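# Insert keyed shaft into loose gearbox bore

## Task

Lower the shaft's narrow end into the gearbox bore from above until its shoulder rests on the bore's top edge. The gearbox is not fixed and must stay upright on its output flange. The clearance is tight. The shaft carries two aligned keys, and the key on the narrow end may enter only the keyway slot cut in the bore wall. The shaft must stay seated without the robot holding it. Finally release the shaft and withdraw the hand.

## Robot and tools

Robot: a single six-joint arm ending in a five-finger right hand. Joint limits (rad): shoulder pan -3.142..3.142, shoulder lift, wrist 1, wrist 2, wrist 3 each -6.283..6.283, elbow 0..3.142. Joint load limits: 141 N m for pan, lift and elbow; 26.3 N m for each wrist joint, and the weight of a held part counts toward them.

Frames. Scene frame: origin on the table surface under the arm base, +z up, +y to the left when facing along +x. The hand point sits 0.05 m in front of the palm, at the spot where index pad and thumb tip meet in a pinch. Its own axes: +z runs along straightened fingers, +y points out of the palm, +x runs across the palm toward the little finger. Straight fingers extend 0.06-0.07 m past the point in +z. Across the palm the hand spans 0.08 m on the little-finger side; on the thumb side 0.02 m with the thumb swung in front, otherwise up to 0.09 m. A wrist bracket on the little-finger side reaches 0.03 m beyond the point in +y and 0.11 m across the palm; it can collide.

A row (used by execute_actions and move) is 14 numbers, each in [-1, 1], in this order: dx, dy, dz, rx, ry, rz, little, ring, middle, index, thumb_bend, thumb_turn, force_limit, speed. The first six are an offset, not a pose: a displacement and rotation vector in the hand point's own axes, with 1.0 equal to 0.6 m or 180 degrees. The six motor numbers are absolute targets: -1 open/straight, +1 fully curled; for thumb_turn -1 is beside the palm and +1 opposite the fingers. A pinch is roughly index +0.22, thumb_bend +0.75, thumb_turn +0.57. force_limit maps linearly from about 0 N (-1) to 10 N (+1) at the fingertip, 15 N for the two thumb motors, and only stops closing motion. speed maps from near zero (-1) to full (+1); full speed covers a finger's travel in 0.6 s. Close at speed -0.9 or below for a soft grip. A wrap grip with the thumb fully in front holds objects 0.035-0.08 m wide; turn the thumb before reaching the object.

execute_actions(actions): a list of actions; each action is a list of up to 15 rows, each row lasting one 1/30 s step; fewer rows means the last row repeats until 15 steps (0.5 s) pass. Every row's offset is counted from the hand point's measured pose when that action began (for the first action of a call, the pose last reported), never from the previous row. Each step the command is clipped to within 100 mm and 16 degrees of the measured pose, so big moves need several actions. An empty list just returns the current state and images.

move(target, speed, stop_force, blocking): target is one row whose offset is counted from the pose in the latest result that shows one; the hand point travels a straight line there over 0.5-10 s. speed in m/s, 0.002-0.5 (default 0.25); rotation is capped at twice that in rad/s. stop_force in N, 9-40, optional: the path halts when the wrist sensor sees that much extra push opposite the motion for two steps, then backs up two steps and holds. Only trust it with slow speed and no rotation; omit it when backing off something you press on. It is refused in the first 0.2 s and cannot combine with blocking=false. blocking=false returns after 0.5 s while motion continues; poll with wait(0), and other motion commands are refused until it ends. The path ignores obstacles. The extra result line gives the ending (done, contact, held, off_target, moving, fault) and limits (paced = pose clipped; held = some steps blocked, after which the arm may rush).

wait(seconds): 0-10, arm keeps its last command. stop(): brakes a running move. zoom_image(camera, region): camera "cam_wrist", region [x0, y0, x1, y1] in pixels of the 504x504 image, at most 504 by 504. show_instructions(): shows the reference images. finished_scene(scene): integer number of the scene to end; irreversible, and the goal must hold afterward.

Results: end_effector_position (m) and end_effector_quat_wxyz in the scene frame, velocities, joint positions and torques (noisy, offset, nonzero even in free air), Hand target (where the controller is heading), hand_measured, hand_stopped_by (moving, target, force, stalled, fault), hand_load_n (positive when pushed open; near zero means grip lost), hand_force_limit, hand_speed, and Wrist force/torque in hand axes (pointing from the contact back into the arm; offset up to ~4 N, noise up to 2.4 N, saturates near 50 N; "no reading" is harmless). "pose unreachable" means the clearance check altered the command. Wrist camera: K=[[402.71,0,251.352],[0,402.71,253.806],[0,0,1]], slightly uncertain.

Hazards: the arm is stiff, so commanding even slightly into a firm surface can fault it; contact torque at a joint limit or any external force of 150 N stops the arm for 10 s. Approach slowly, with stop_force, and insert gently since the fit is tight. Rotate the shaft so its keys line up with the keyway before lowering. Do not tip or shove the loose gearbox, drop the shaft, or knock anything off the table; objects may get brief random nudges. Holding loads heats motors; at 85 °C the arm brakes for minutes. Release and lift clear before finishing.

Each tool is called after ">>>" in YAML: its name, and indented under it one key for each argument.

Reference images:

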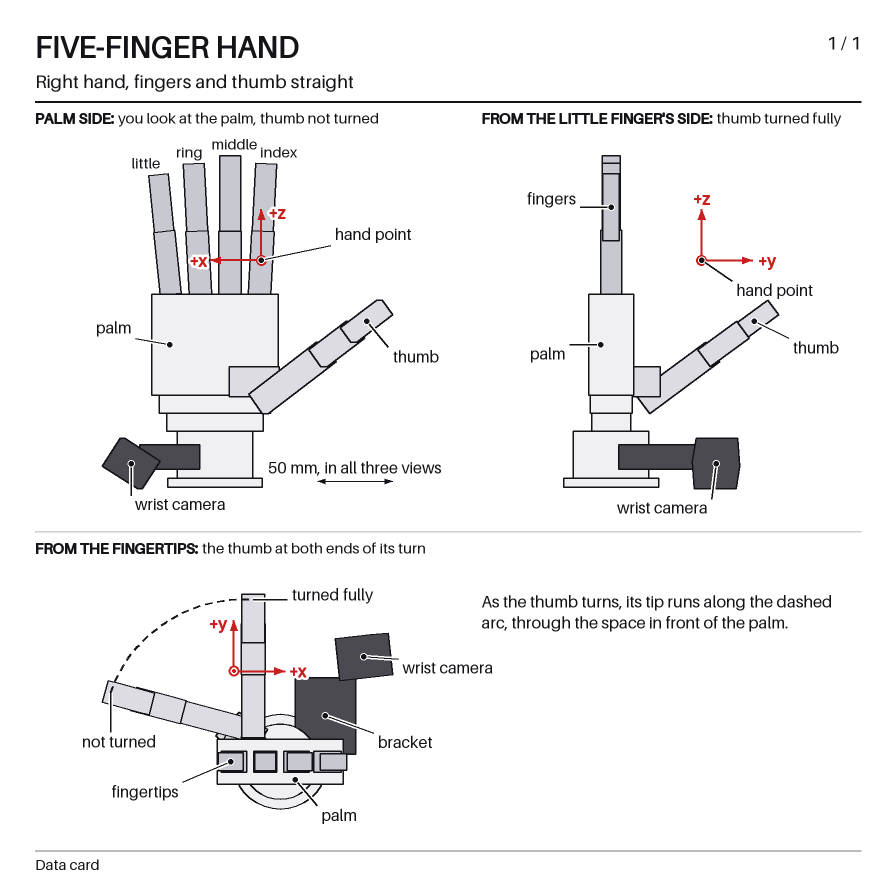

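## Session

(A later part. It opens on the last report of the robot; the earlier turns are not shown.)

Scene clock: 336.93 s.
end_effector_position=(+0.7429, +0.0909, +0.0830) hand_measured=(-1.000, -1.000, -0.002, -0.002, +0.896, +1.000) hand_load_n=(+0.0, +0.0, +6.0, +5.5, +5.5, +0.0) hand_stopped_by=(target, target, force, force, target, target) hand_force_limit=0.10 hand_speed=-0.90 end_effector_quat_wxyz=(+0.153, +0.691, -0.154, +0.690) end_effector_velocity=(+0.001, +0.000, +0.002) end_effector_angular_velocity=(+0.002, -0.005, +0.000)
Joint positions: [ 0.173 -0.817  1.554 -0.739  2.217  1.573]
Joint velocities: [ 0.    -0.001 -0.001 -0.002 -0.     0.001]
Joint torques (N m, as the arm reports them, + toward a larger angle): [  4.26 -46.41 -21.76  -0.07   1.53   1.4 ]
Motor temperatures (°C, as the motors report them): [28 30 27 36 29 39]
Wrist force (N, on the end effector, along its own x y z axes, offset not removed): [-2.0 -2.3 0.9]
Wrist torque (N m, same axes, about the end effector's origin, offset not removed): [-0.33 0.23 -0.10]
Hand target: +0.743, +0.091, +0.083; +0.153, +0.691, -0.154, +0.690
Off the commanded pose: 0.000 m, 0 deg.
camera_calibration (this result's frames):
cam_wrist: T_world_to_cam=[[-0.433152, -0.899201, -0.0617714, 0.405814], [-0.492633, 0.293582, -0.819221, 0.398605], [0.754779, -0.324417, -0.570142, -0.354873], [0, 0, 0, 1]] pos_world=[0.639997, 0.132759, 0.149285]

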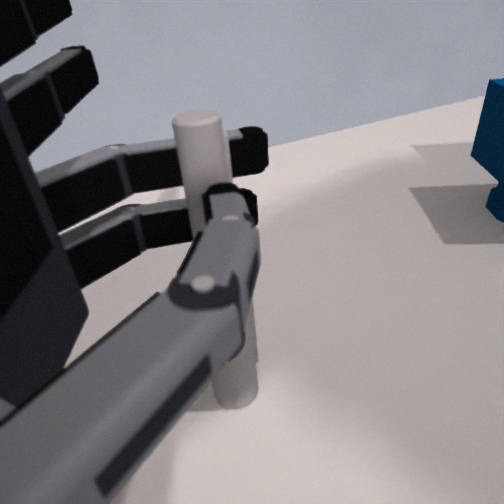

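>>> move:
  target: [0.2, 0, 0, 0, 0, 0, -1, -1, 0.1, 0.1, 0.9, 1.0, 0.1, -0.9]
  speed: 0.1

Scene clock: 357.60 s.
end_effector_position=(+0.7429, +0.0907, +0.2027) hand_measured=(-1.000, -1.000, -0.002, -0.002, +0.896, +1.000) hand_load_n=(+0.0, +0.0, +6.0, +5.0, +5.5, +0.5) hand_stopped_by=(target, target, force, force, target, target) hand_force_limit=0.10 hand_speed=-0.90 end_effector_quat_wxyz=(+0.153, +0.691, -0.153, +0.690) end_effector_velocity=(+0.000, -0.000, +0.003) end_effector_angular_velocity=(+0.001, -0.001, -0.001)
Joint positions: [ 0.173 -0.982  1.48  -0.501  2.216  1.572]
Joint velocities: [ 0.    -0.003 -0.004  0.006  0.002  0.001]
Joint torques (N m, as the arm reports them, + toward a larger angle): [ -0.41 -54.15 -30.27   0.17   2.1    2.11]
Motor temperatures (°C, as the motors report them): [28 30 27 36 29 39]
Wrist force (N, on the end effector, along its own x y z axes, offset not removed): [-2.6 -2.1 0.9]
Wrist torque (N m, same axes, about the end effector's origin, offset not removed): [-0.30 -0.11 -0.10]
Hand target: +0.743, +0.091, +0.203; +0.153, +0.691, -0.154, +0.690
Off the commanded pose: 0.000 m, 0 deg.
move: done
camera_calibration (this result's frames):
cam_wrist: T_world_to_cam=[[-0.433058, -0.899248, -0.061755, 0.412973], [-0.492619, 0.293496, -0.81926, 0.496681], [0.754843, -0.324365, -0.570087, -0.286798], [0, 0, 0, 1]] pos_world=[0.640003, 0.132564, 0.268914]

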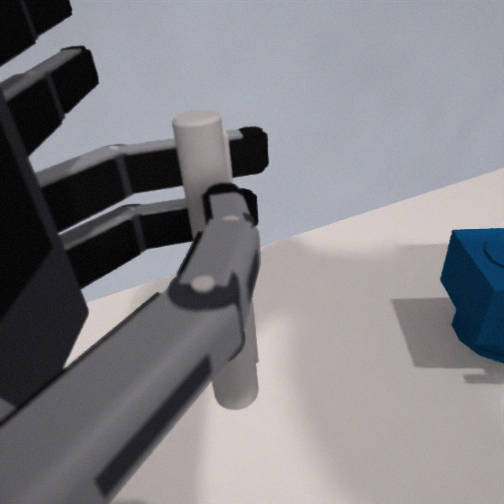

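>>> move:
  target: [0, 0.3908, 0.2688, 0.2778, 0, 0, -1, -1, 0.1, 0.1, 0.9, 1.0, 0.1, -0.9]
  speed: 0.15

Scene clock: 364.67 s.
end_effector_position=(+0.7897, -0.1892, +0.2022) hand_measured=(-1.000, -1.000, -0.002, -0.002, +0.896, +1.000) hand_load_n=(+0.0, +0.0, +6.0, +5.0, +5.5, +0.5) hand_stopped_by=(target, target, force, force, target, target) hand_force_limit=0.10 hand_speed=-0.90 end_effector_quat_wxyz=(-0.154, +0.691, +0.151, +0.690) end_effector_velocity=(+0.001, -0.002, -0.001) end_effector_angular_velocity=(-0.000, +0.003, +0.009)
Joint positions: [-0.686 -0.999  1.514 -0.525  0.486  1.583]
Joint velocities: [-0.005  0.007 -0.013  0.012 -0.013 -0.004]
Joint torques (N m, as the arm reports them, + toward a larger angle): [ -4.98 -36.33 -31.69   0.92  -2.06  -2.36]
Motor temperatures (°C, as the motors report them): [28 30 27 36 29 39]
Wrist force (N, on the end effector, along its own x y z axes, offset not removed): [-2.5 -0.9 -0.5]
Wrist torque (N m, same axes, about the end effector's origin, offset not removed): [-0.02 -0.09 -0.03]
Hand target: +0.790, -0.189, +0.202; -0.154, +0.691, +0.152, +0.690
Off the commanded pose: 0.001 m, 0 deg.
move: done
camera_calibration (this result's frames):
cam_wrist: T_world_to_cam=[[0.409531, -0.909945, -0.0654555, -0.485089], [-0.541031, -0.184474, -0.820521, 0.549568], [0.734554, 0.371442, -0.567856, -0.265945], [0, 0, 0, 1]] pos_world=[0.691344, -0.24124, 0.268162]

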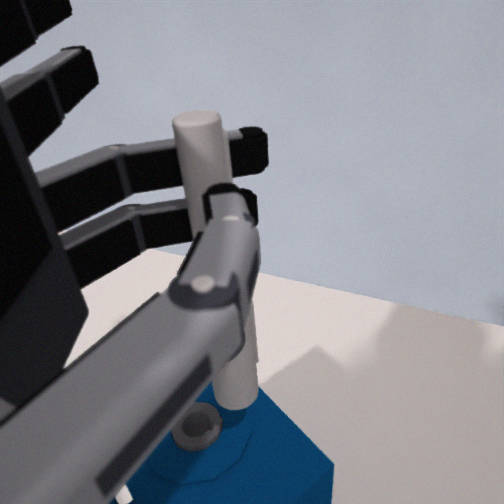

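>>> move:
  target: [0, 0.0418, -0.0207, 0.2389, 0, 0, -1, -1, 0.1, 0.1, 0.9, 1.0, 0.1, -0.9]
  speed: 0.12

Scene clock: 375.73 s.
end_effector_position=(+0.7890, -0.2172, +0.2027) hand_measured=(-1.000, -1.000, -0.002, -0.002, +0.896, +1.000) hand_load_n=(+0.0, +0.0, +6.0, +5.0, +5.5, +0.5) hand_stopped_by=(target, target, force, force, target, target) hand_force_limit=0.10 hand_speed=-0.90 end_effector_quat_wxyz=(-0.395, +0.587, +0.393, +0.587) end_effector_velocity=(+0.001, -0.001, +0.000) end_effector_angular_velocity=(+0.010, -0.005, +0.017)
Joint positions: [-0.8   -0.527  0.652 -0.115 -0.376  1.56 ]
Joint velocities: [ 0.001  0.034 -0.06   0.055 -0.016 -0.028]
Joint torques (N m, as the arm reports them, + toward a larger angle): [  8.46 -51.5  -31.41   2.66  -1.84  -1.93]
Motor temperatures (°C, as the motors report them): [28 30 27 36 29 39]
Wrist force (N, on the end effector, along its own x y z axes, offset not removed): [-3.1 -1.9 0.8]
Wrist torque (N m, same axes, about the end effector's origin, offset not removed): [-0.21 0.03 -0.09]
Hand target: +0.789, -0.217, +0.203; -0.396, +0.586, +0.394, +0.587
Off the commanded pose: 0.001 m, 0 deg.
move: done
camera_calibration (this result's frames):
cam_wrist: T_world_to_cam=[[0.91934, -0.388189, -0.0642038, -0.799457], [-0.269691, -0.502881, -0.821205, 0.261335], [0.286496, 0.772282, -0.56701, 0.185695], [0, 0, 0, 1]] pos_world=[0.752252, -0.322329, 0.268572]

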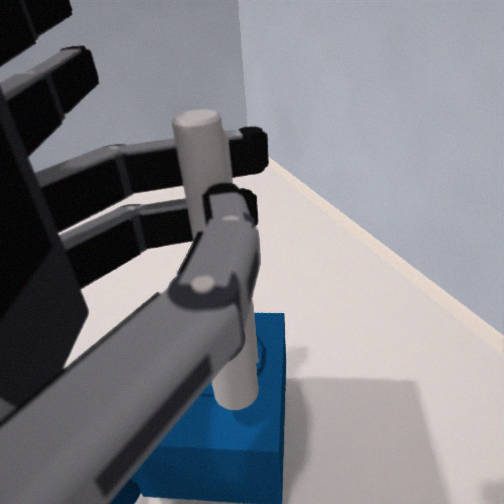

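>>> move:
  target: [-0.043, 0.0067, 0.0183, 0, 0, 0, -1, -1, 0.1, 0.1, 0.9, 1.0, 0.1, -0.9]
  speed: 0.04

Scene clock: 388.40 s.
end_effector_position=(+0.7968, -0.2087, +0.1772) hand_measured=(-1.000, -1.000, -0.002, -0.002, +0.896, +1.000) hand_load_n=(+0.0, +0.0, +6.0, +5.0, +5.5, +0.5) hand_stopped_by=(target, target, force, force, target, target) hand_force_limit=0.10 hand_speed=-0.90 end_effector_quat_wxyz=(-0.395, +0.587, +0.393, +0.587) end_effector_velocity=(+0.000, +0.001, -0.003) end_effector_angular_velocity=(+0.001, +0.002, +0.000)
Joint positions: [-0.785 -0.506  0.675 -0.159 -0.361  1.559]
Joint velocities: [ 0.001  0.001  0.004 -0.005  0.001  0.002]
Joint torques (N m, as the arm reports them, + toward a larger angle): [  9.73 -52.48 -12.3   -0.95   1.46   2.23]
Motor temperatures (°C, as the motors report them): [28 30 27 36 29 39]
Wrist force (N, on the end effector, along its own x y z axes, offset not removed): [-2.7 -1.6 -0.4]
Wrist torque (N m, same axes, about the end effector's origin, offset not removed): [-0.19 -0.02 -0.13]
Hand target: +0.797, -0.209, +0.177; -0.395, +0.587, +0.393, +0.587
Off the commanded pose: 0.000 m, 0 deg.
move: done
camera_calibration (this result's frames):
cam_wrist: T_world_to_cam=[[0.919359, -0.388144, -0.0642143, -0.804931], [-0.269665, -0.502867, -0.821222, 0.246752], [0.286461, 0.772314, -0.566984, 0.162393], [0, 0, 0, 1]] pos_world=[0.760042, -0.313764, 0.243024]

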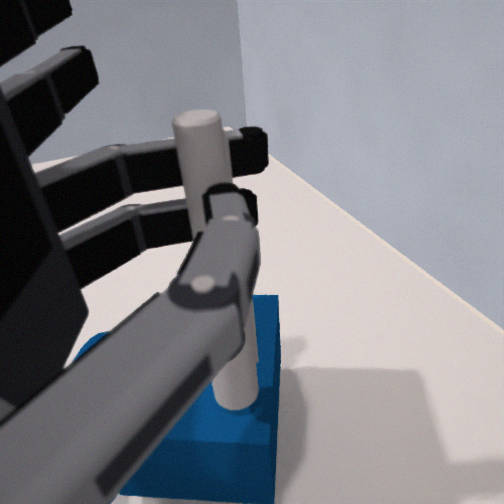

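>>> move:
  target: [-0.0133, 0, 0, 0, 0, 0, -1, -1, 0.1, 0.1, 0.9, 1.0, 0.1, -0.9]
  speed: 0.012
  stop_force: 9

Scene clock: 392.23 s.
end_effector_position=(+0.7968, -0.2086, +0.1696) hand_measured=(-1.000, -1.000, -0.002, -0.002, +0.896, +1.000) hand_load_n=(+0.0, +0.0, +6.0, +5.0, +5.5, +0.5) hand_stopped_by=(target, target, force, force, target, target) hand_force_limit=0.10 hand_speed=-0.90 end_effector_quat_wxyz=(-0.395, +0.587, +0.393, +0.587) end_effector_velocity=(-0.000, +0.000, -0.003) end_effector_angular_velocity=(+0.001, +0.001, +0.000)
Joint positions: [-0.785 -0.5    0.685 -0.174 -0.361  1.559]
Joint velocities: [-0.     0.002  0.005 -0.005 -0.001  0.001]
Joint torques (N m, as the arm reports them, + toward a larger angle): [ -6.61 -50.96 -15.19  -1.49  -2.05  -1.65]
Motor temperatures (°C, as the motors report them): [28 30 27 36 29 39]
Wrist force (N, on the end effector, along its own x y z axes, offset not removed): [-4.0 -2.2 0.7]
Wrist torque (N m, same axes, about the end effector's origin, offset not removed): [-0.32 0.12 -0.20]
Hand target: +0.797, -0.209, +0.169; -0.395, +0.587, +0.393, +0.587
Off the commanded pose: 0.000 m, 0 deg.
move: done
camera_calibration (this result's frames):
cam_wrist: T_world_to_cam=[[0.919382, -0.388095, -0.0641832, -0.805433], [-0.269604, -0.502862, -0.821245, 0.240478], [0.286446, 0.772341, -0.566954, 0.15804], [0, 0, 0, 1]] pos_world=[0.760064, -0.313718, 0.235397]

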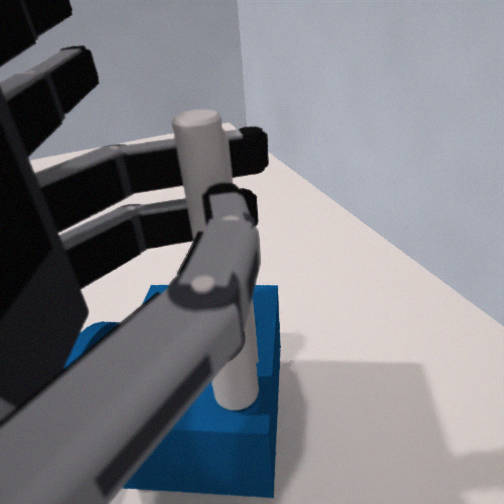

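>>> move:
  target: [-0.0067, 0, 0, 0, 0, 0, -1, -1, 0.1, 0.1, 0.9, 1.0, 0.1, -0.9]
  speed: 0.006
  stop_force: 9

Scene clock: 394.40 s.
end_effector_position=(+0.7968, -0.2087, +0.1657) hand_measured=(-1.000, -1.000, -0.002, -0.002, +0.896, +1.000) hand_load_n=(+0.0, +0.0, +6.0, +5.0, +5.5, +0.5) hand_stopped_by=(target, target, force, force, target, target) hand_force_limit=0.10 hand_speed=-0.90 end_effector_quat_wxyz=(-0.395, +0.587, +0.393, +0.587) end_effector_velocity=(-0.000, +0.000, -0.002) end_effector_angular_velocity=(+0.000, +0.001, +0.000)
Joint positions: [-0.785 -0.498  0.69  -0.181 -0.361  1.559]
Joint velocities: [ 0.     0.001  0.002 -0.003 -0.     0.002]
Joint torques (N m, as the arm reports them, + toward a larger angle): [  7.87 -52.31 -13.98  -1.78  -1.37  -2.15]
Motor temperatures (°C, as the motors report them): [28 30 27 36 29 39]
Wrist force (N, on the end effector, along its own x y z axes, offset not removed): [-4.2 -1.5 0.9]
Wrist torque (N m, same axes, about the end effector's origin, offset not removed): [-0.22 0.19 -0.12]
Hand target: +0.797, -0.209, +0.166; -0.395, +0.587, +0.393, +0.587
Off the commanded pose: 0.000 m, 0 deg.
move: done
camera_calibration (this result's frames):
cam_wrist: T_world_to_cam=[[0.919364, -0.388137, -0.0641798, -0.805676], [-0.26962, -0.50284, -0.821254, 0.237307], [0.286487, 0.772335, -0.566942, 0.155877], [0, 0, 0, 1]] pos_world=[0.760036, -0.313775, 0.231554]

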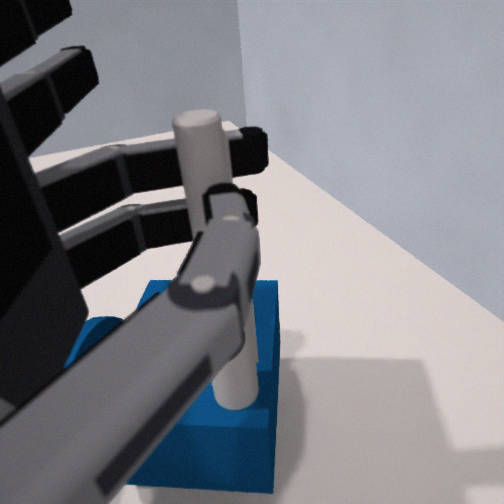

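>>> move:
  target: [-0.005, 0, 0.005, 0, 0, 0, -1, -1, 0.1, 0.1, 0.9, 1.0, 0.1, -0.9]
  speed: 0.006
  stop_force: 9

Scene clock: 396.80 s.
end_effector_position=(+0.7979, -0.2060, +0.1628) hand_measured=(-1.000, -1.000, -0.002, -0.002, +0.900, +1.000) hand_load_n=(+0.0, +0.0, +0.0, +0.0, +0.5, +0.0) hand_stopped_by=(target, target, force, force, target, target) hand_force_limit=0.10 hand_speed=-0.90 end_effector_quat_wxyz=(-0.395, +0.587, +0.393, +0.587) end_effector_velocity=(+0.000, +0.001, -0.002) end_effector_angular_velocity=(-0.000, +0.000, +0.000)
Joint positions: [-0.781 -0.497  0.697 -0.188 -0.357  1.559]
Joint velocities: [ 0.001  0.001  0.002 -0.004  0.001  0.   ]
Joint torques (N m, as the arm reports them, + toward a larger angle): [  9.32 -52.21 -10.78  -1.49   2.02  -1.95]
Motor temperatures (°C, as the motors report them): [28 30 27 36 29 39]
Wrist force (N, on the end effector, along its own x y z axes, offset not removed): [-1.5 -1.4 0.9]
Wrist torque (N m, same axes, about the end effector's origin, offset not removed): [-0.20 0.14 -0.14]
Hand target: +0.798, -0.206, +0.163; -0.395, +0.587, +0.393, +0.587
Off the commanded pose: 0.000 m, 0 deg.
move: done
camera_calibration (this result's frames):
cam_wrist: T_world_to_cam=[[0.91937, -0.388123, -0.0641807, -0.805828], [-0.269609, -0.502835, -0.82126, 0.236563], [0.286477, 0.772346, -0.566933, 0.151887], [0, 0, 0, 1]] pos_world=[0.761122, -0.311117, 0.228671]

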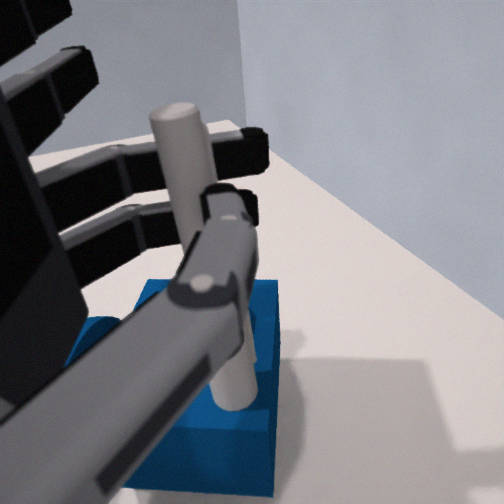

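>>> execute_actions:
  actions:
    - [[0, 0, -0.003, 0, 0, 0, -1, -1, -0.3, -0.3, 0.6, 1.0, 0.1, -0.7]]
    - [[0, 0, 0, 0, 0, 0, -1, -1, -0.3, -0.3, 0.6, 1.0, 0.1, -0.7]]

Scene clock: 400.07 s.
end_effector_position=(+0.7972, -0.2076, +0.1628) hand_measured=(-1.000, -1.000, -0.300, -0.300, +0.616, +1.000) hand_load_n=(+0.0, +0.0, +0.0, +0.0, +0.0, +0.0) hand_stopped_by=(target, target, target, target, moving, target) hand_force_limit=0.10 hand_speed=-0.70 end_effector_quat_wxyz=(-0.395, +0.587, +0.393, +0.587) end_effector_velocity=(+0.000, -0.000, +0.000) end_effector_angular_velocity=(-0.001, -0.002, -0.001)
Joint positions: [-0.783 -0.496  0.694 -0.187 -0.36   1.559]
Joint velocities: [ 0.     0.    -0.001  0.     0.001 -0.002]
Joint torques (N m, as the arm reports them, + toward a larger angle): [ -1.93 -54.22 -26.67   2.03  -1.6    1.  ]
Motor temperatures (°C, as the motors report them): [28 30 27 36 29 39]
Wrist force (N, on the end effector, along its own x y z axes, offset not removed): [-1.0 -1.3 1.1]
Wrist torque (N m, same axes, about the end effector's origin, offset not removed): [-0.11 0.11 -0.09]
Hand target: +0.797, -0.208, +0.163; -0.395, +0.587, +0.393, +0.587
Off the commanded pose: 0.000 m, 0 deg.
camera_calibration (this result's frames):
cam_wrist: T_world_to_cam=[[0.91937, -0.388114, -0.0642297, -0.805832], [-0.269641, -0.502817, -0.82126, 0.235587], [0.286447, 0.772361, -0.566927, 0.153356], [0, 0, 0, 1]] pos_world=[0.760454, -0.312744, 0.228661]

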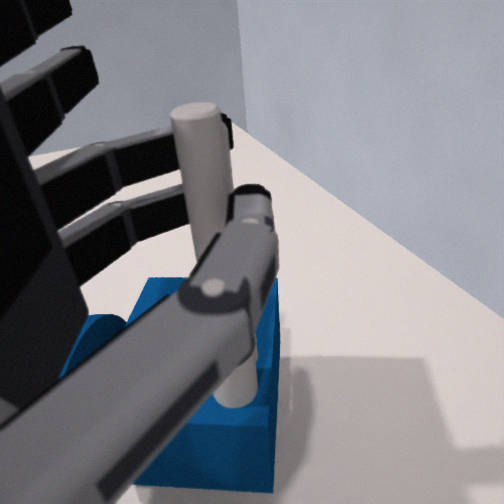

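>>> move:
  target: [0.125, 0, 0, 0, 0, 0, -1, -1, -0.3, -0.3, 0.6, 1.0, 0.1, -0.7]
  speed: 0.08

Scene clock: 404.13 s.
end_effector_position=(+0.7972, -0.2077, +0.2375) hand_measured=(-1.000, -1.000, -0.300, -0.300, +0.600, +1.000) hand_load_n=(+0.0, +0.0, +0.0, +0.0, +0.0, +0.0) hand_stopped_by=(target, target, target, target, target, target) hand_force_limit=0.10 hand_speed=-0.70 end_effector_quat_wxyz=(-0.395, +0.587, +0.393, +0.587) end_effector_velocity=(+0.000, -0.000, +0.003) end_effector_angular_velocity=(+0.001, -0.001, +0.001)
Joint positions: [-0.784 -0.533  0.574 -0.031 -0.36   1.56 ]
Joint velocities: [-0.     0.003 -0.012  0.012 -0.002 -0.003]
Joint torques (N m, as the arm reports them, + toward a larger angle): [ -6.49 -51.79 -31.8    2.31  -2.05  -2.  ]
Motor temperatures (°C, as the motors report them): [28 30 27 36 29 39]
Wrist force (N, on the end effector, along its own x y z axes, offset not removed): [-0.1 -2.0 0.2]
Wrist torque (N m, same axes, about the end effector's origin, offset not removed): [-0.24 -0.10 -0.06]
Hand target: +0.797, -0.208, +0.238; -0.395, +0.587, +0.393, +0.587
Off the commanded pose: 0.000 m, 0 deg.
move: done
camera_calibration (this result's frames):
cam_wrist: T_world_to_cam=[[0.919307, -0.38827, -0.0641906, -0.801046], [-0.269768, -0.50298, -0.821119, 0.296955], [0.286529, 0.772177, -0.567136, 0.195697], [0, 0, 0, 1]] pos_world=[0.760443, -0.312773, 0.303403]

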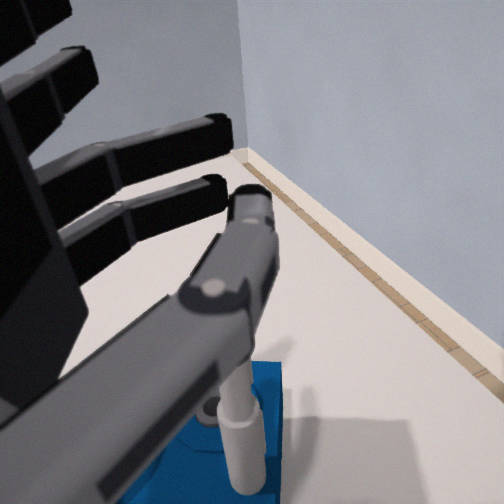

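>>> move:
  target: [0.0208, -0.0805, -0.1445, -0.5333, 0, 0, -1, -1, -0.4, -0.4, 1.0, 1.0, 0.1, 0.0]
  speed: 0.3

Scene clock: 435.07 s.
end_effector_position=(+0.7195, -0.2696, +0.2492) hand_measured=(-1.000, -1.000, -0.400, -0.400, +1.000, +1.000) hand_load_n=(+0.0, +0.0, +0.0, +0.0, +0.0, +0.0) hand_stopped_by=(target, target, target, target, target, target) hand_force_limit=0.10 hand_speed=0.00 end_effector_quat_wxyz=(+0.171, +0.687, -0.172, +0.685) end_effector_velocity=(+0.000, -0.001, +0.000) end_effector_angular_velocity=(+0.000, -0.001, -0.016)
Joint positions: [-0.474 -1.163  1.634 -0.473  1.624  1.574]
Joint velocities: [ 0.006  0.005 -0.008  0.003  0.022  0.001]
Joint torques (N m, as the arm reports them, + toward a larger angle): [  8.44 -29.53 -31.37   0.14   1.93  -2.07]
Motor temperatures (°C, as the motors report them): [28 30 27 36 30 39]
Wrist force (N, on the end effector, along its own x y z axes, offset not removed): [-1.5 -1.6 -0.1]
Wrist torque (N m, same axes, about the end effector's origin, offset not removed): [-0.17 0.16 -0.12]
Hand target: +0.719, -0.270, +0.249; +0.172, +0.687, -0.173, +0.685
Off the commanded pose: 0.001 m, 0 deg.
move: done
camera_calibration (this result's frames):
cam_wrist: T_world_to_cam=[[-0.480751, -0.874675, -0.0618205, 0.122748], [-0.476213, 0.319641, -0.819177, 0.624204], [0.736274, -0.364381, -0.570199, -0.356878], [0, 0, 0, 1]] pos_world=[0.619025, -0.222196, 0.31543]

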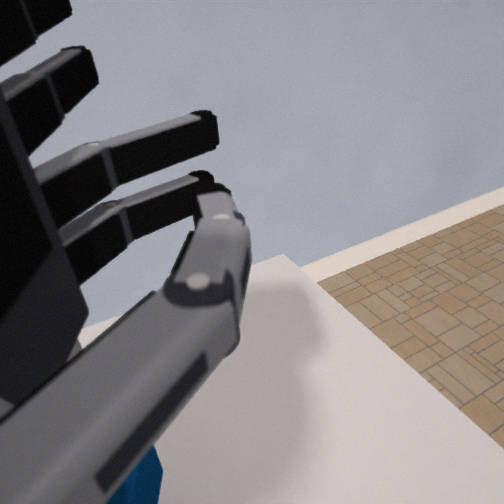

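>>> move:
  target: [-0.082, -0.0415, 0.0262, 0, 0, 0.995, -1, -1, -0.4, -0.4, 1.0, 1.0, 0.1, 0.0]
  speed: 0.4

Scene clock: 444.60 s.
end_effector_position=(+0.7452, -0.2550, +0.2001) hand_measured=(-1.000, -1.000, -0.400, -0.400, +1.000, +1.000) hand_load_n=(+0.0, +0.0, +0.0, +0.0, +0.0, +0.0) hand_stopped_by=(target, target, target, target, target, target) hand_force_limit=0.10 hand_speed=0.00 end_effector_quat_wxyz=(+0.684, +0.166, +0.688, -0.177) end_effector_velocity=(+0.000, +0.001, -0.001) end_effector_angular_velocity=(+0.014, -0.007, +0.000)
Joint positions: [-0.658 -1.025  1.753 -0.73   1.439  4.699]
Joint velocities: [ 0.002  0.003  0.001 -0.004  0.001  0.016]
Joint torques (N m, as the arm reports them, + toward a larger angle): [  8.8  -32.82  -9.4   -3.65   1.98   2.41]
Motor temperatures (°C, as the motors report them): [28 30 27 36 30 39]
Wrist force (N, on the end effector, along its own x y z axes, offset not removed): [-1.2 -1.0 0.7]
Wrist torque (N m, same axes, about the end effector's origin, offset not removed): [-0.11 0.07 -0.09]
Hand target: +0.745, -0.255, +0.200; +0.684, +0.167, +0.688, -0.176
Off the commanded pose: 0.000 m, 0 deg.
move: done
camera_calibration (this result's frames):
cam_wrist: T_world_to_cam=[[0.460038, 0.886762, 0.0449265, -0.128503], [-0.520255, 0.228207, 0.822956, 0.272474], [0.719513, -0.401965, 0.566326, -0.622978], [0, 0, 0, 1]] pos_world=[0.649113, -0.198644, 0.134348]

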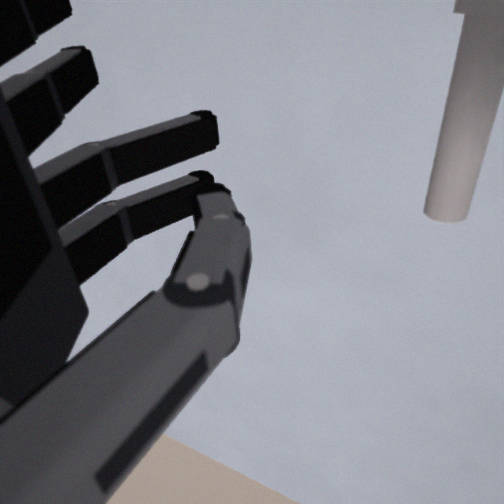

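>>> move:
  target: [0.1335, 0.0, -0.005, 0, 0, 0.0053, -1, -1, -0.4, -0.4, 1.0, 1.0, 0.1, 0.0]
  speed: 0.08

Scene clock: 453.27 s.
end_effector_position=(+0.7419, -0.2547, +0.1204) hand_measured=(-1.000, -1.000, -0.400, -0.400, +1.000, +1.000) hand_load_n=(+0.0, +0.0, +0.0, +0.0, +0.0, +0.0) hand_stopped_by=(target, target, target, target, target, target) hand_force_limit=0.10 hand_speed=0.00 end_effector_quat_wxyz=(+0.685, +0.172, +0.687, -0.171) end_effector_velocity=(+0.000, +0.000, -0.002) end_effector_angular_velocity=(-0.000, -0.000, +0.001)
Joint positions: [-0.66  -0.888  1.793 -0.906  1.437  4.715]
Joint velocities: [-0.     0.005  0.    -0.005 -0.001 -0.   ]
Joint torques (N m, as the arm reports them, + toward a larger angle): [ -6.67 -32.76  -7.45  -3.12  -2.1    2.25]
Motor temperatures (°C, as the motors report them): [28 30 27 36 30 39]
Wrist force (N, on the end effector, along its own x y z axes, offset not removed): [-0.6 -0.8 -1.0]
Wrist torque (N m, same axes, about the end effector's origin, offset not removed): [-0.05 -0.03 -0.06]
Hand target: +0.742, -0.255, +0.120; +0.685, +0.172, +0.687, -0.171
Off the commanded pose: 0.000 m, 0 deg.
move: done
camera_calibration (this result's frames):
cam_wrist: T_world_to_cam=[[0.459664, 0.885961, 0.0614939, -0.125506], [-0.52664, 0.216173, 0.822143, 0.338059], [0.715094, -0.410295, 0.565949, -0.574157], [0, 0, 0, 1]] pos_world=[0.646302, -0.197459, 0.0547287]

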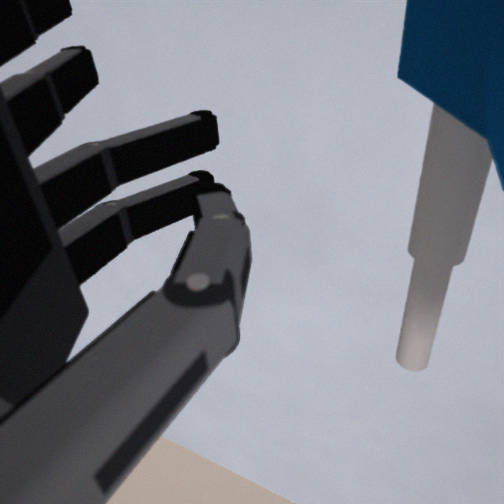

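>>> move:
  target: [0, 0.05, 0, 0, 0, 0, -1, -1, -0.4, -0.4, 1.0, 1.0, 0.1, 0.0]
  speed: 0.05

Scene clock: 463.40 s.
end_effector_position=(+0.7558, -0.2285, +0.1204) hand_measured=(-1.000, -1.000, -0.400, -0.400, +1.000, +1.000) hand_load_n=(+0.0, +0.0, +0.0, +0.0, +0.0, +0.0) hand_stopped_by=(target, target, target, target, target, target) hand_force_limit=0.10 hand_speed=0.00 end_effector_quat_wxyz=(+0.685, +0.172, +0.687, -0.171) end_effector_velocity=(+0.001, +0.002, +0.000) end_effector_angular_velocity=(+0.001, -0.001, -0.000)
Joint positions: [-0.602 -0.882  1.778 -0.898  1.495  4.715]
Joint velocities: [ 0.004  0.001 -0.001  0.001  0.004  0.002]
Joint torques (N m, as the arm reports them, + toward a larger angle): [  9.31 -35.5  -24.5    0.26   1.77  -1.98]
Motor temperatures (°C, as the motors report them): [28 30 27 36 30 39]
Wrist force (N, on the end effector, along its own x y z axes, offset not removed): [-0.6 -0.9 -0.6]
Wrist torque (N m, same axes, about the end effector's origin, offset not removed): [-0.03 -0.03 -0.08]
Hand target: +0.756, -0.228, +0.120; +0.685, +0.172, +0.687, -0.171
Off the commanded pose: 0.000 m, 0 deg.
move: done
camera_calibration (this result's frames):
cam_wrist: T_world_to_cam=[[0.459638, 0.885986, 0.0613287, -0.155104], [-0.526574, 0.216269, 0.82216, 0.339761], [0.715159, -0.41019, 0.565943, -0.573408], [0, 0, 0, 1]] pos_world=[0.660279, -0.171266, 0.0546906]

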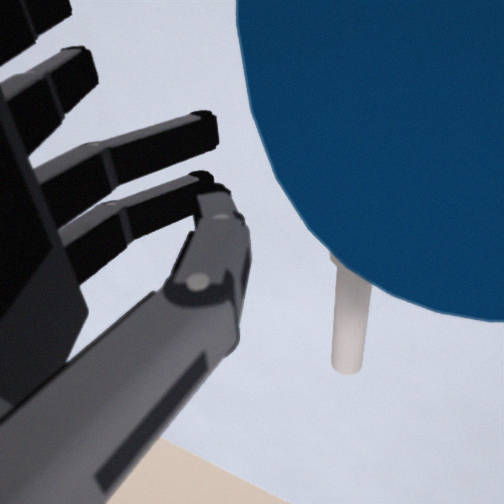

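>>> move:
  target: [0, 0.05, -0.01, 0, 0, 0, -1, -1, -0.4, -0.4, 1.0, 1.0, 0.1, 0.0]
  speed: 0.04

Scene clock: 492.17 s.
end_effector_position=(+0.7646, -0.1995, +0.1204) hand_measured=(-1.000, -1.000, -0.400, -0.400, +1.000, +1.000) hand_load_n=(+0.0, +0.0, +0.0, +0.0, +0.0, +0.0) hand_stopped_by=(target, target, target, target, target, target) hand_force_limit=0.10 hand_speed=0.00 end_effector_quat_wxyz=(+0.685, +0.172, +0.687, -0.171) end_effector_velocity=(+0.001, +0.002, +0.001) end_effector_angular_velocity=(+0.000, -0.001, -0.000)
Joint positions: [-0.545 -0.881  1.778 -0.898  1.552  4.715]
Joint velocities: [ 0.005 -0.001 -0.002  0.003  0.005  0.001]
Joint torques (N m, as the arm reports them, + toward a larger angle): [  7.84 -35.64 -24.61   0.08   1.51  -2.08]
Motor temperatures (°C, as the motors report them): [28 30 27 36 30 39]
Wrist force (N, on the end effector, along its own x y z axes, offset not removed): [-0.5 -2.3 0.9]
Wrist torque (N m, same axes, about the end effector's origin, offset not removed): [-0.36 -0.06 -0.09]
Hand target: +0.765, -0.199, +0.120; +0.685, +0.172, +0.687, -0.171
Off the commanded pose: 0.000 m, 0 deg.
move: done
camera_calibration (this result's frames):
cam_wrist: T_world_to_cam=[[0.459613, 0.886011, 0.061163, -0.184765], [-0.52653, 0.21638, 0.822159, 0.338102], [0.715207, -0.410079, 0.565962, -0.567755], [0, 0, 0, 1]] pos_world=[0.669003, -0.142279, 0.054655]

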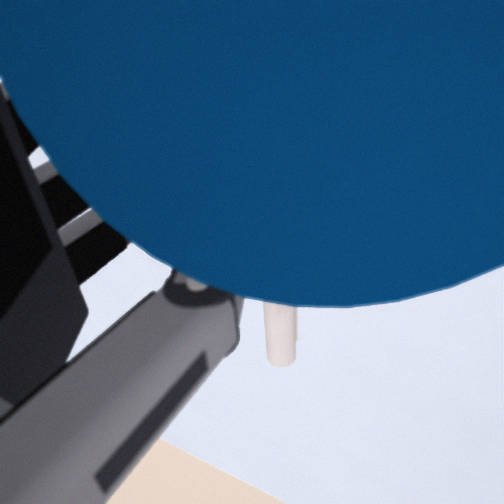

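>>> move:
  target: [0, 0.0333, 0, 0, 0, 0, -1, -1, -0.4, -0.4, 1.0, 1.0, 0.1, 0.0]
  speed: 0.02

Scene clock: 507.87 s.
end_effector_position=(+0.7739, -0.1822, +0.1203) hand_measured=(-1.000, -1.000, -0.400, -0.400, +1.000, +1.000) hand_load_n=(+0.0, +0.0, +0.0, +0.0, +0.0, +0.0) hand_stopped_by=(target, target, target, target, target, target) hand_force_limit=0.10 hand_speed=0.00 end_effector_quat_wxyz=(+0.685, +0.172, +0.687, -0.172) end_effector_velocity=(+0.001, +0.002, +0.000) end_effector_angular_velocity=(-0.002, -0.000, +0.000)
Joint positions: [-0.507 -0.874  1.762 -0.889  1.59   4.715]
Joint velocities: [ 0.004  0.002 -0.003  0.     0.004 -0.002]
Joint torques (N m, as the arm reports them, + toward a larger angle): [ 10.87 -36.17 -26.32  -0.12   1.86  -2.04]
Motor temperatures (°C, as the motors report them): [28 30 27 36 30 39]
Wrist force (N, on the end effector, along its own x y z axes, offset not removed): [-1.5 -1.2 -0.6]
Wrist torque (N m, same axes, about the end effector's origin, offset not removed): [-0.04 0.13 -0.14]
Hand target: +0.774, -0.182, +0.120; +0.685, +0.172, +0.687, -0.172
Off the commanded pose: 0.000 m, 0 deg.
move: done
camera_calibration (this result's frames):
cam_wrist: T_world_to_cam=[[0.459597, 0.886027, 0.0610527, -0.204395], [-0.526495, 0.216449, 0.822163, 0.33923], [0.715244, -0.410007, 0.565968, -0.567268], [0, 0, 0, 1]] pos_world=[0.678278, -0.124911, 0.0546318]

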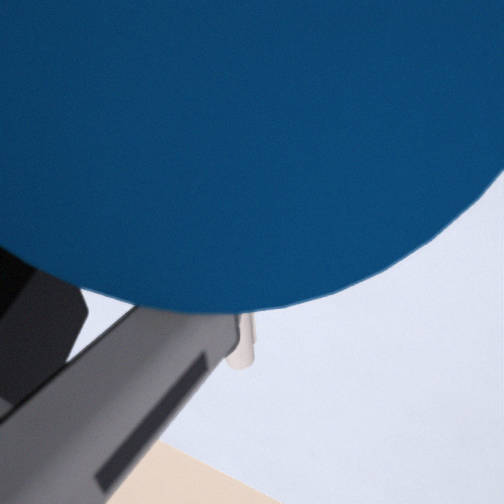

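>>> execute_actions:
  actions: []

Scene clock: 516.47 s.
end_effector_position=(+0.7740, -0.1819, +0.1203) hand_measured=(-1.000, -1.000, -0.400, -0.400, +1.000, +1.000) hand_load_n=(+0.0, +0.0, +0.0, +0.0, +0.0, +0.0) hand_stopped_by=(target, target, target, target, target, target) hand_force_limit=0.10 hand_speed=0.00 end_effector_quat_wxyz=(+0.685, +0.172, +0.687, -0.172) end_effector_velocity=(-0.000, -0.000, -0.001) end_effector_angular_velocity=(+0.002, +0.000, -0.001)
Joint positions: [-0.507 -0.874  1.761 -0.889  1.591  4.715]
Joint velocities: [-0.     0.001  0.     0.     0.001  0.002]
Joint torques (N m, as the arm reports them, + toward a larger angle): [  8.6  -36.15 -25.62   0.37   1.88  -1.91]
Motor temperatures (°C, as the motors report them): [28 30 27 36 30 39]
Wrist force (N, on the end effector, along its own x y z axes, offset not removed): [-1.5 -1.9 -0.1]
Wrist torque (N m, same axes, about the end effector's origin, offset not removed): [-0.20 0.14 -0.14]
Hand target: +0.774, -0.182, +0.120; +0.685, +0.172, +0.687, -0.172
Off the commanded pose: 0.000 m, 0 deg.
camera_calibration (this result's frames):
cam_wrist: T_world_to_cam=[[0.459613, 0.886019, 0.0610522, -0.204662], [-0.526489, 0.216458, 0.822165, 0.339246], [0.715238, -0.410021, 0.565966, -0.567265], [0, 0, 0, 1]] pos_world=[0.678404, -0.124688, 0.0546311]

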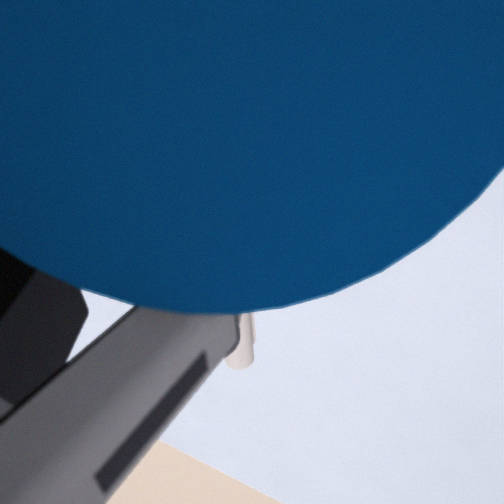

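>>> move:
  target: [0,0,0.0067,0,0,0,-1,-1,-0.4,-0.4,1.0,1.0,0.1,0.0]
  speed: 0.01

Scene clock: 526.57 s.
end_effector_position=(+0.7773, -0.1837, +0.1203) hand_measured=(-1.000, -1.000, -0.400, -0.400, +1.000, +1.000) hand_load_n=(+0.0, +0.0, +0.0, +0.0, +0.0, +0.0) hand_stopped_by=(target, target, target, target, target, target) hand_force_limit=0.10 hand_speed=0.00 end_effector_quat_wxyz=(+0.685, +0.172, +0.687, -0.172) end_effector_velocity=(+0.002, -0.001, +0.000) end_effector_angular_velocity=(-0.001, -0.000, +0.001)
Joint positions: [-0.507 -0.868  1.749 -0.883  1.591  4.715]
Joint velocities: [-0.001  0.003 -0.007  0.003 -0.002 -0.   ]
Joint torques (N m, as the arm reports them, + toward a larger angle): [ -6.28 -34.96 -26.36   0.67  -2.13  -2.03]
Motor temperatures (°C, as the motors report them): [28 30 27 36 30 39]
Wrist force (N, on the end effector, along its own x y z axes, offset not removed): [-1.2 -2.1 1.1]
Wrist torque (N m, same axes, about the end effector's origin, offset not removed): [-0.32 0.04 -0.08]
Hand target: +0.778, -0.184, +0.120; +0.685, +0.172, +0.687, -0.172
Off the commanded pose: 0.000 m, 0 deg.
move: done
camera_calibration (this result's frames):
cam_wrist: T_world_to_cam=[[0.459685, 0.885981, 0.061052, -0.204685], [-0.526478, 0.216506, 0.822159, 0.341383], [0.715199, -0.410077, 0.565974, -0.570354], [0, 0, 0, 1]] pos_world=[0.681739, -0.126453, 0.054631]

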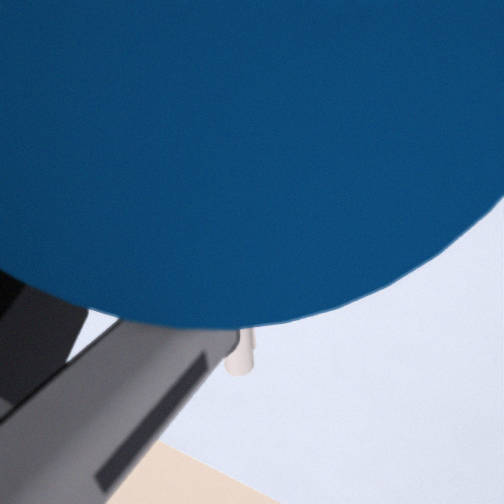

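>>> execute_actions:
  actions:
    - [[0,0,0,0,0,0,-1,-1,-0.2,-0.2,1.0,1.0,-0.9,-0.85]]
    - [[0,0,0,0,0,0,-1,-1,-0.2,-0.2,1.0,1.0,-0.9,-0.85]]

Scene clock: 530.30 s.
end_effector_position=(+0.7773, -0.1837, +0.1204) hand_measured=(-1.000, -1.000, -0.234, -0.250, +1.000, +1.000) hand_load_n=(+0.0, +0.0, +0.5, +0.0, +0.0, +0.0) hand_stopped_by=(target, target, force, force, target, target) hand_force_limit=-0.90 hand_speed=-0.85 end_effector_quat_wxyz=(+0.685, +0.172, +0.687, -0.172) end_effector_velocity=(+0.000, +0.000, -0.000) end_effector_angular_velocity=(-0.001, +0.000, +0.000)
Joint positions: [-0.507 -0.868  1.749 -0.883  1.59   4.715]
Joint velocities: [ 0.     0.001 -0.001  0.     0.    -0.001]
Joint torques (N m, as the arm reports them, + toward a larger angle): [  3.64 -49.5   -9.45  -2.88   0.64  -1.75]
Motor temperatures (°C, as the motors report them): [28 30 27 36 30 39]
Wrist force (N, on the end effector, along its own x y z axes, offset not removed): [-0.9 -1.6 1.1]
Wrist torque (N m, same axes, about the end effector's origin, offset not removed): [-0.20 0.05 -0.10]
Hand target: +0.777, -0.184, +0.120; +0.685, +0.172, +0.687, -0.172
Off the commanded pose: 0.000 m, 0 deg.
camera_calibration (this result's frames):
cam_wrist: T_world_to_cam=[[0.459657, 0.885996, 0.0610521, -0.204638], [-0.526503, 0.216499, 0.822146, 0.341404], [0.7152, -0.410049, 0.565994, -0.570378], [0, 0, 0, 1]] pos_world=[0.681748, -0.126488, 0.0546406]

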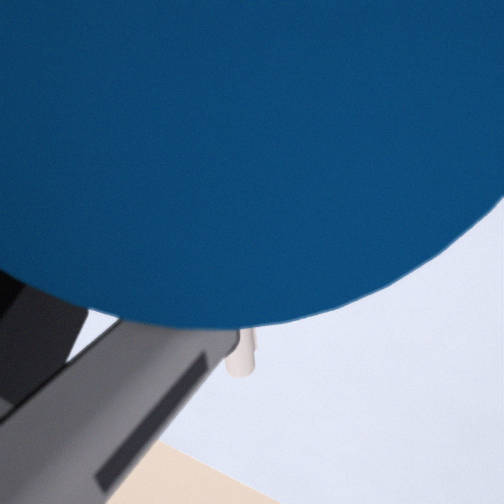

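>>> move:
  target: [0,0,0.005,0,0,0,-1,-1,-0.2,-0.2,1.0,1.0,-0.9,-0.85]
  speed: 0.008

>>> zoom_image:
  camera: "cam_wrist"
  region: [180, 300, 300, 420]

Scene clock: 534.80 s.
end_effector_position=(+0.7798, -0.1850, +0.1204) hand_measured=(-1.000, -1.000, -0.234, -0.250, +1.000, +1.000) hand_load_n=(+0.0, +0.0, +0.0, +0.0, +0.0, +0.0) hand_stopped_by=(target, target, force, force, target, target) hand_force_limit=-0.90 hand_speed=-0.85 end_effector_quat_wxyz=(+0.685, +0.172, +0.687, -0.172) end_effector_velocity=(+0.001, -0.001, -0.001) end_effector_angular_velocity=(-0.000, +0.000, +0.000)
Joint positions: [-0.507 -0.864  1.74  -0.878  1.59   4.715]
Joint velocities: [-0.     0.003 -0.004  0.001 -0.001 -0.   ]
Joint torques (N m, as the arm reports them, + toward a larger angle): [ -6.36 -34.55 -24.45   0.45  -2.03  -1.79]
Motor temperatures (°C, as the motors report them): [28 30 27 36 30 39]
Wrist force (N, on the end effector, along its own x y z axes, offset not removed): [-0.2 -0.4 0.5]
Wrist torque (N m, same axes, about the end effector's origin, offset not removed): [0.03 -0.11 -0.01]
Hand target: +0.780, -0.185, +0.120; +0.685, +0.172, +0.687, -0.172
Off the commanded pose: 0.000 m, 0 deg.
move: done
camera_calibration (this result's frames):
cam_wrist: T_world_to_cam=[[0.45963, 0.88601, 0.0610522, -0.204601], [-0.526512, 0.216484, 0.822144, 0.343002], [0.715211, -0.410026, 0.565997, -0.572698], [0, 0, 0, 1]] pos_world=[0.684235, -0.127797, 0.0546395]

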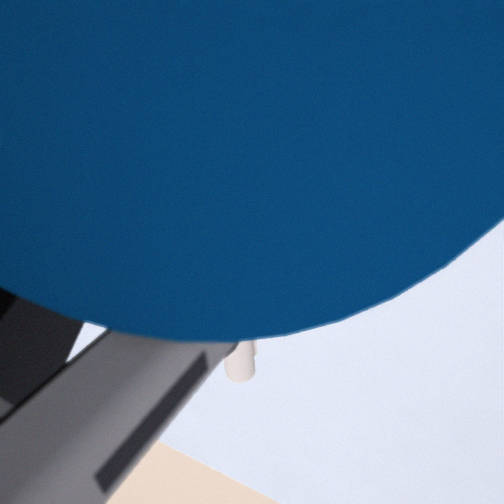

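Region (180, 300, 300, 420) of cam_wrist's 504x504 image, scaled by 4.200, with more detail than that image has.

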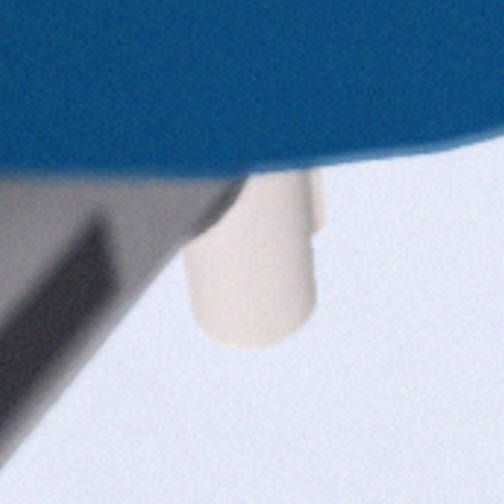

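>>> move:
  target: [0,0,0.0035,0,0,0,-1,-1,-0.2,-0.2,1.0,1.0,-0.9,-0.85]
  speed: 0.006

>>> zoom_image:
  camera: "cam_wrist"
  region: [180, 300, 300, 420]

Scene clock: 537.53 s.
end_effector_position=(+0.7816, -0.1860, +0.1204) hand_measured=(-1.000, -1.000, -0.234, -0.250, +1.000, +1.000) hand_load_n=(+0.0, +0.0, +0.0, +0.0, +0.0, +0.0) hand_stopped_by=(target, target, force, force, target, target) hand_force_limit=-0.90 hand_speed=-0.85 end_effector_quat_wxyz=(+0.685, +0.172, +0.687, -0.172) end_effector_velocity=(+0.001, -0.000, -0.001) end_effector_angular_velocity=(+0.000, +0.002, -0.000)
Joint positions: [-0.507 -0.861  1.734 -0.875  1.59   4.715]
Joint velocities: [-0.     0.002 -0.003  0.003  0.    -0.   ]
Joint torques (N m, as the arm reports them, + toward a larger angle): [ -6.1  -37.88 -21.12   0.12  -1.98  -1.71]
Motor temperatures (°C, as the motors report them): [28 30 27 36 30 39]
Wrist force (N, on the end effector, along its own x y z axes, offset not removed): [-1.2 -1.6 1.4]
Wrist torque (N m, same axes, about the end effector's origin, offset not removed): [-0.24 0.00 -0.11]
Hand target: +0.782, -0.186, +0.120; +0.685, +0.172, +0.687, -0.172
Off the commanded pose: 0.000 m, 0 deg.
move: done
camera_calibration (this result's frames):
cam_wrist: T_world_to_cam=[[0.459631, 0.886009, 0.0610521, -0.204577], [-0.526514, 0.216487, 0.822141, 0.344129], [0.715208, -0.410027, 0.566, -0.574332], [0, 0, 0, 1]] pos_world=[0.685985, -0.128734, 0.0546393]

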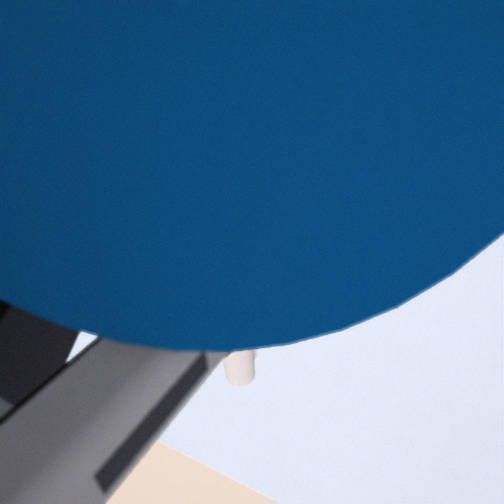

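Region (180, 300, 300, 420) of cam_wrist's 504x504 image, scaled by 4.200, with more detail than that image has.

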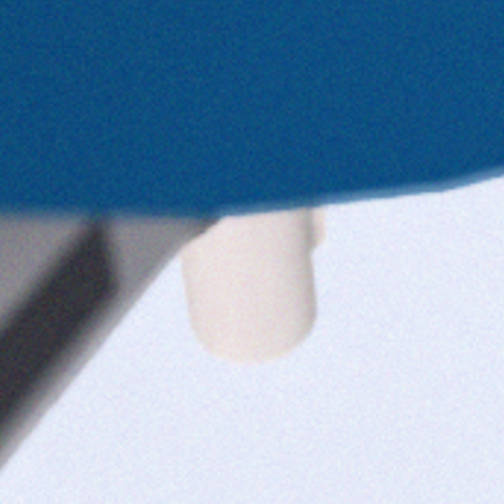

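>>> execute_actions:
  actions:
    - [[0,0,0,0,0,0,-1,-1,-0.08,-0.08,1.0,1.0,-0.9,-0.85]]
    - [[0,0,0,0,0,0,-1,-1,-0.08,-0.08,1.0,1.0,-0.9,-0.85]]

>>> zoom_image:
  camera: "cam_wrist"
  region: [180, 300, 300, 420]

Scene clock: 540.40 s.
end_effector_position=(+0.7816, -0.1860, +0.1203) hand_measured=(-1.000, -1.000, -0.160, -0.152, +1.000, +1.000) hand_load_n=(+0.0, +0.0, +0.0, +0.5, +0.0, +0.0) hand_stopped_by=(target, target, force, force, target, target) hand_force_limit=-0.90 hand_speed=-0.85 end_effector_quat_wxyz=(+0.685, +0.172, +0.687, -0.172) end_effector_velocity=(+0.000, +0.000, +0.000) end_effector_angular_velocity=(-0.001, -0.000, +0.000)
Joint positions: [-0.507 -0.861  1.734 -0.875  1.59   4.715]
Joint velocities: [ 0.    -0.     0.    -0.     0.    -0.001]
Joint torques (N m, as the arm reports them, + toward a larger angle): [ -5.05 -51.17 -10.52  -2.99  -1.83  -1.59]
Motor temperatures (°C, as the motors report them): [28 30 27 36 30 39]
Wrist force (N, on the end effector, along its own x y z axes, offset not removed): [-0.6 -1.5 1.6]
Wrist torque (N m, same axes, about the end effector's origin, offset not removed): [-0.22 -0.07 -0.10]
Hand target: +0.782, -0.186, +0.120; +0.685, +0.172, +0.687, -0.172
Off the commanded pose: 0.000 m, 0 deg.
camera_calibration (this result's frames):
cam_wrist: T_world_to_cam=[[0.459641, 0.886004, 0.0610513, -0.204579], [-0.526436, 0.21645, 0.822201, 0.344077], [0.715259, -0.410057, 0.565914, -0.57437], [0, 0, 0, 1]] pos_world=[0.685991, -0.128742, 0.0546332]

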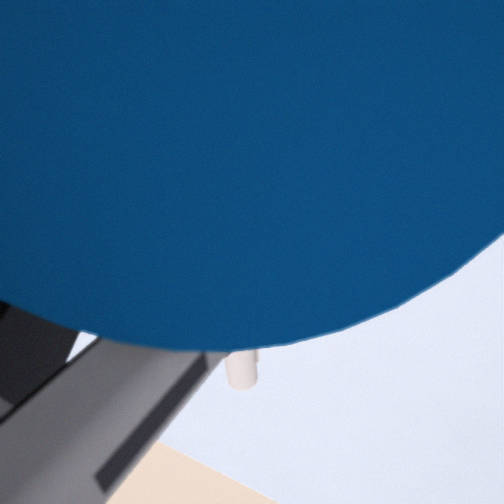

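Region (180, 300, 300, 420) of cam_wrist's 504x504 image, scaled by 4.200, with more detail than that image has.

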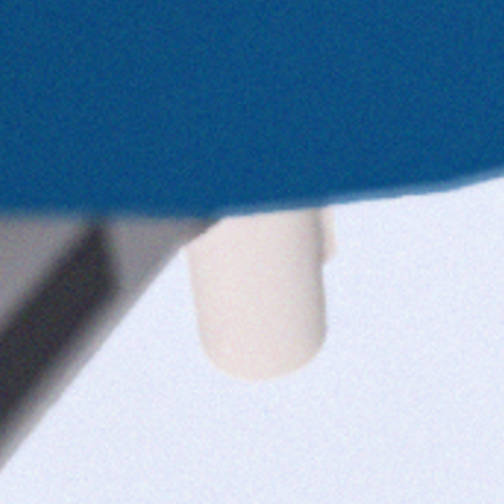

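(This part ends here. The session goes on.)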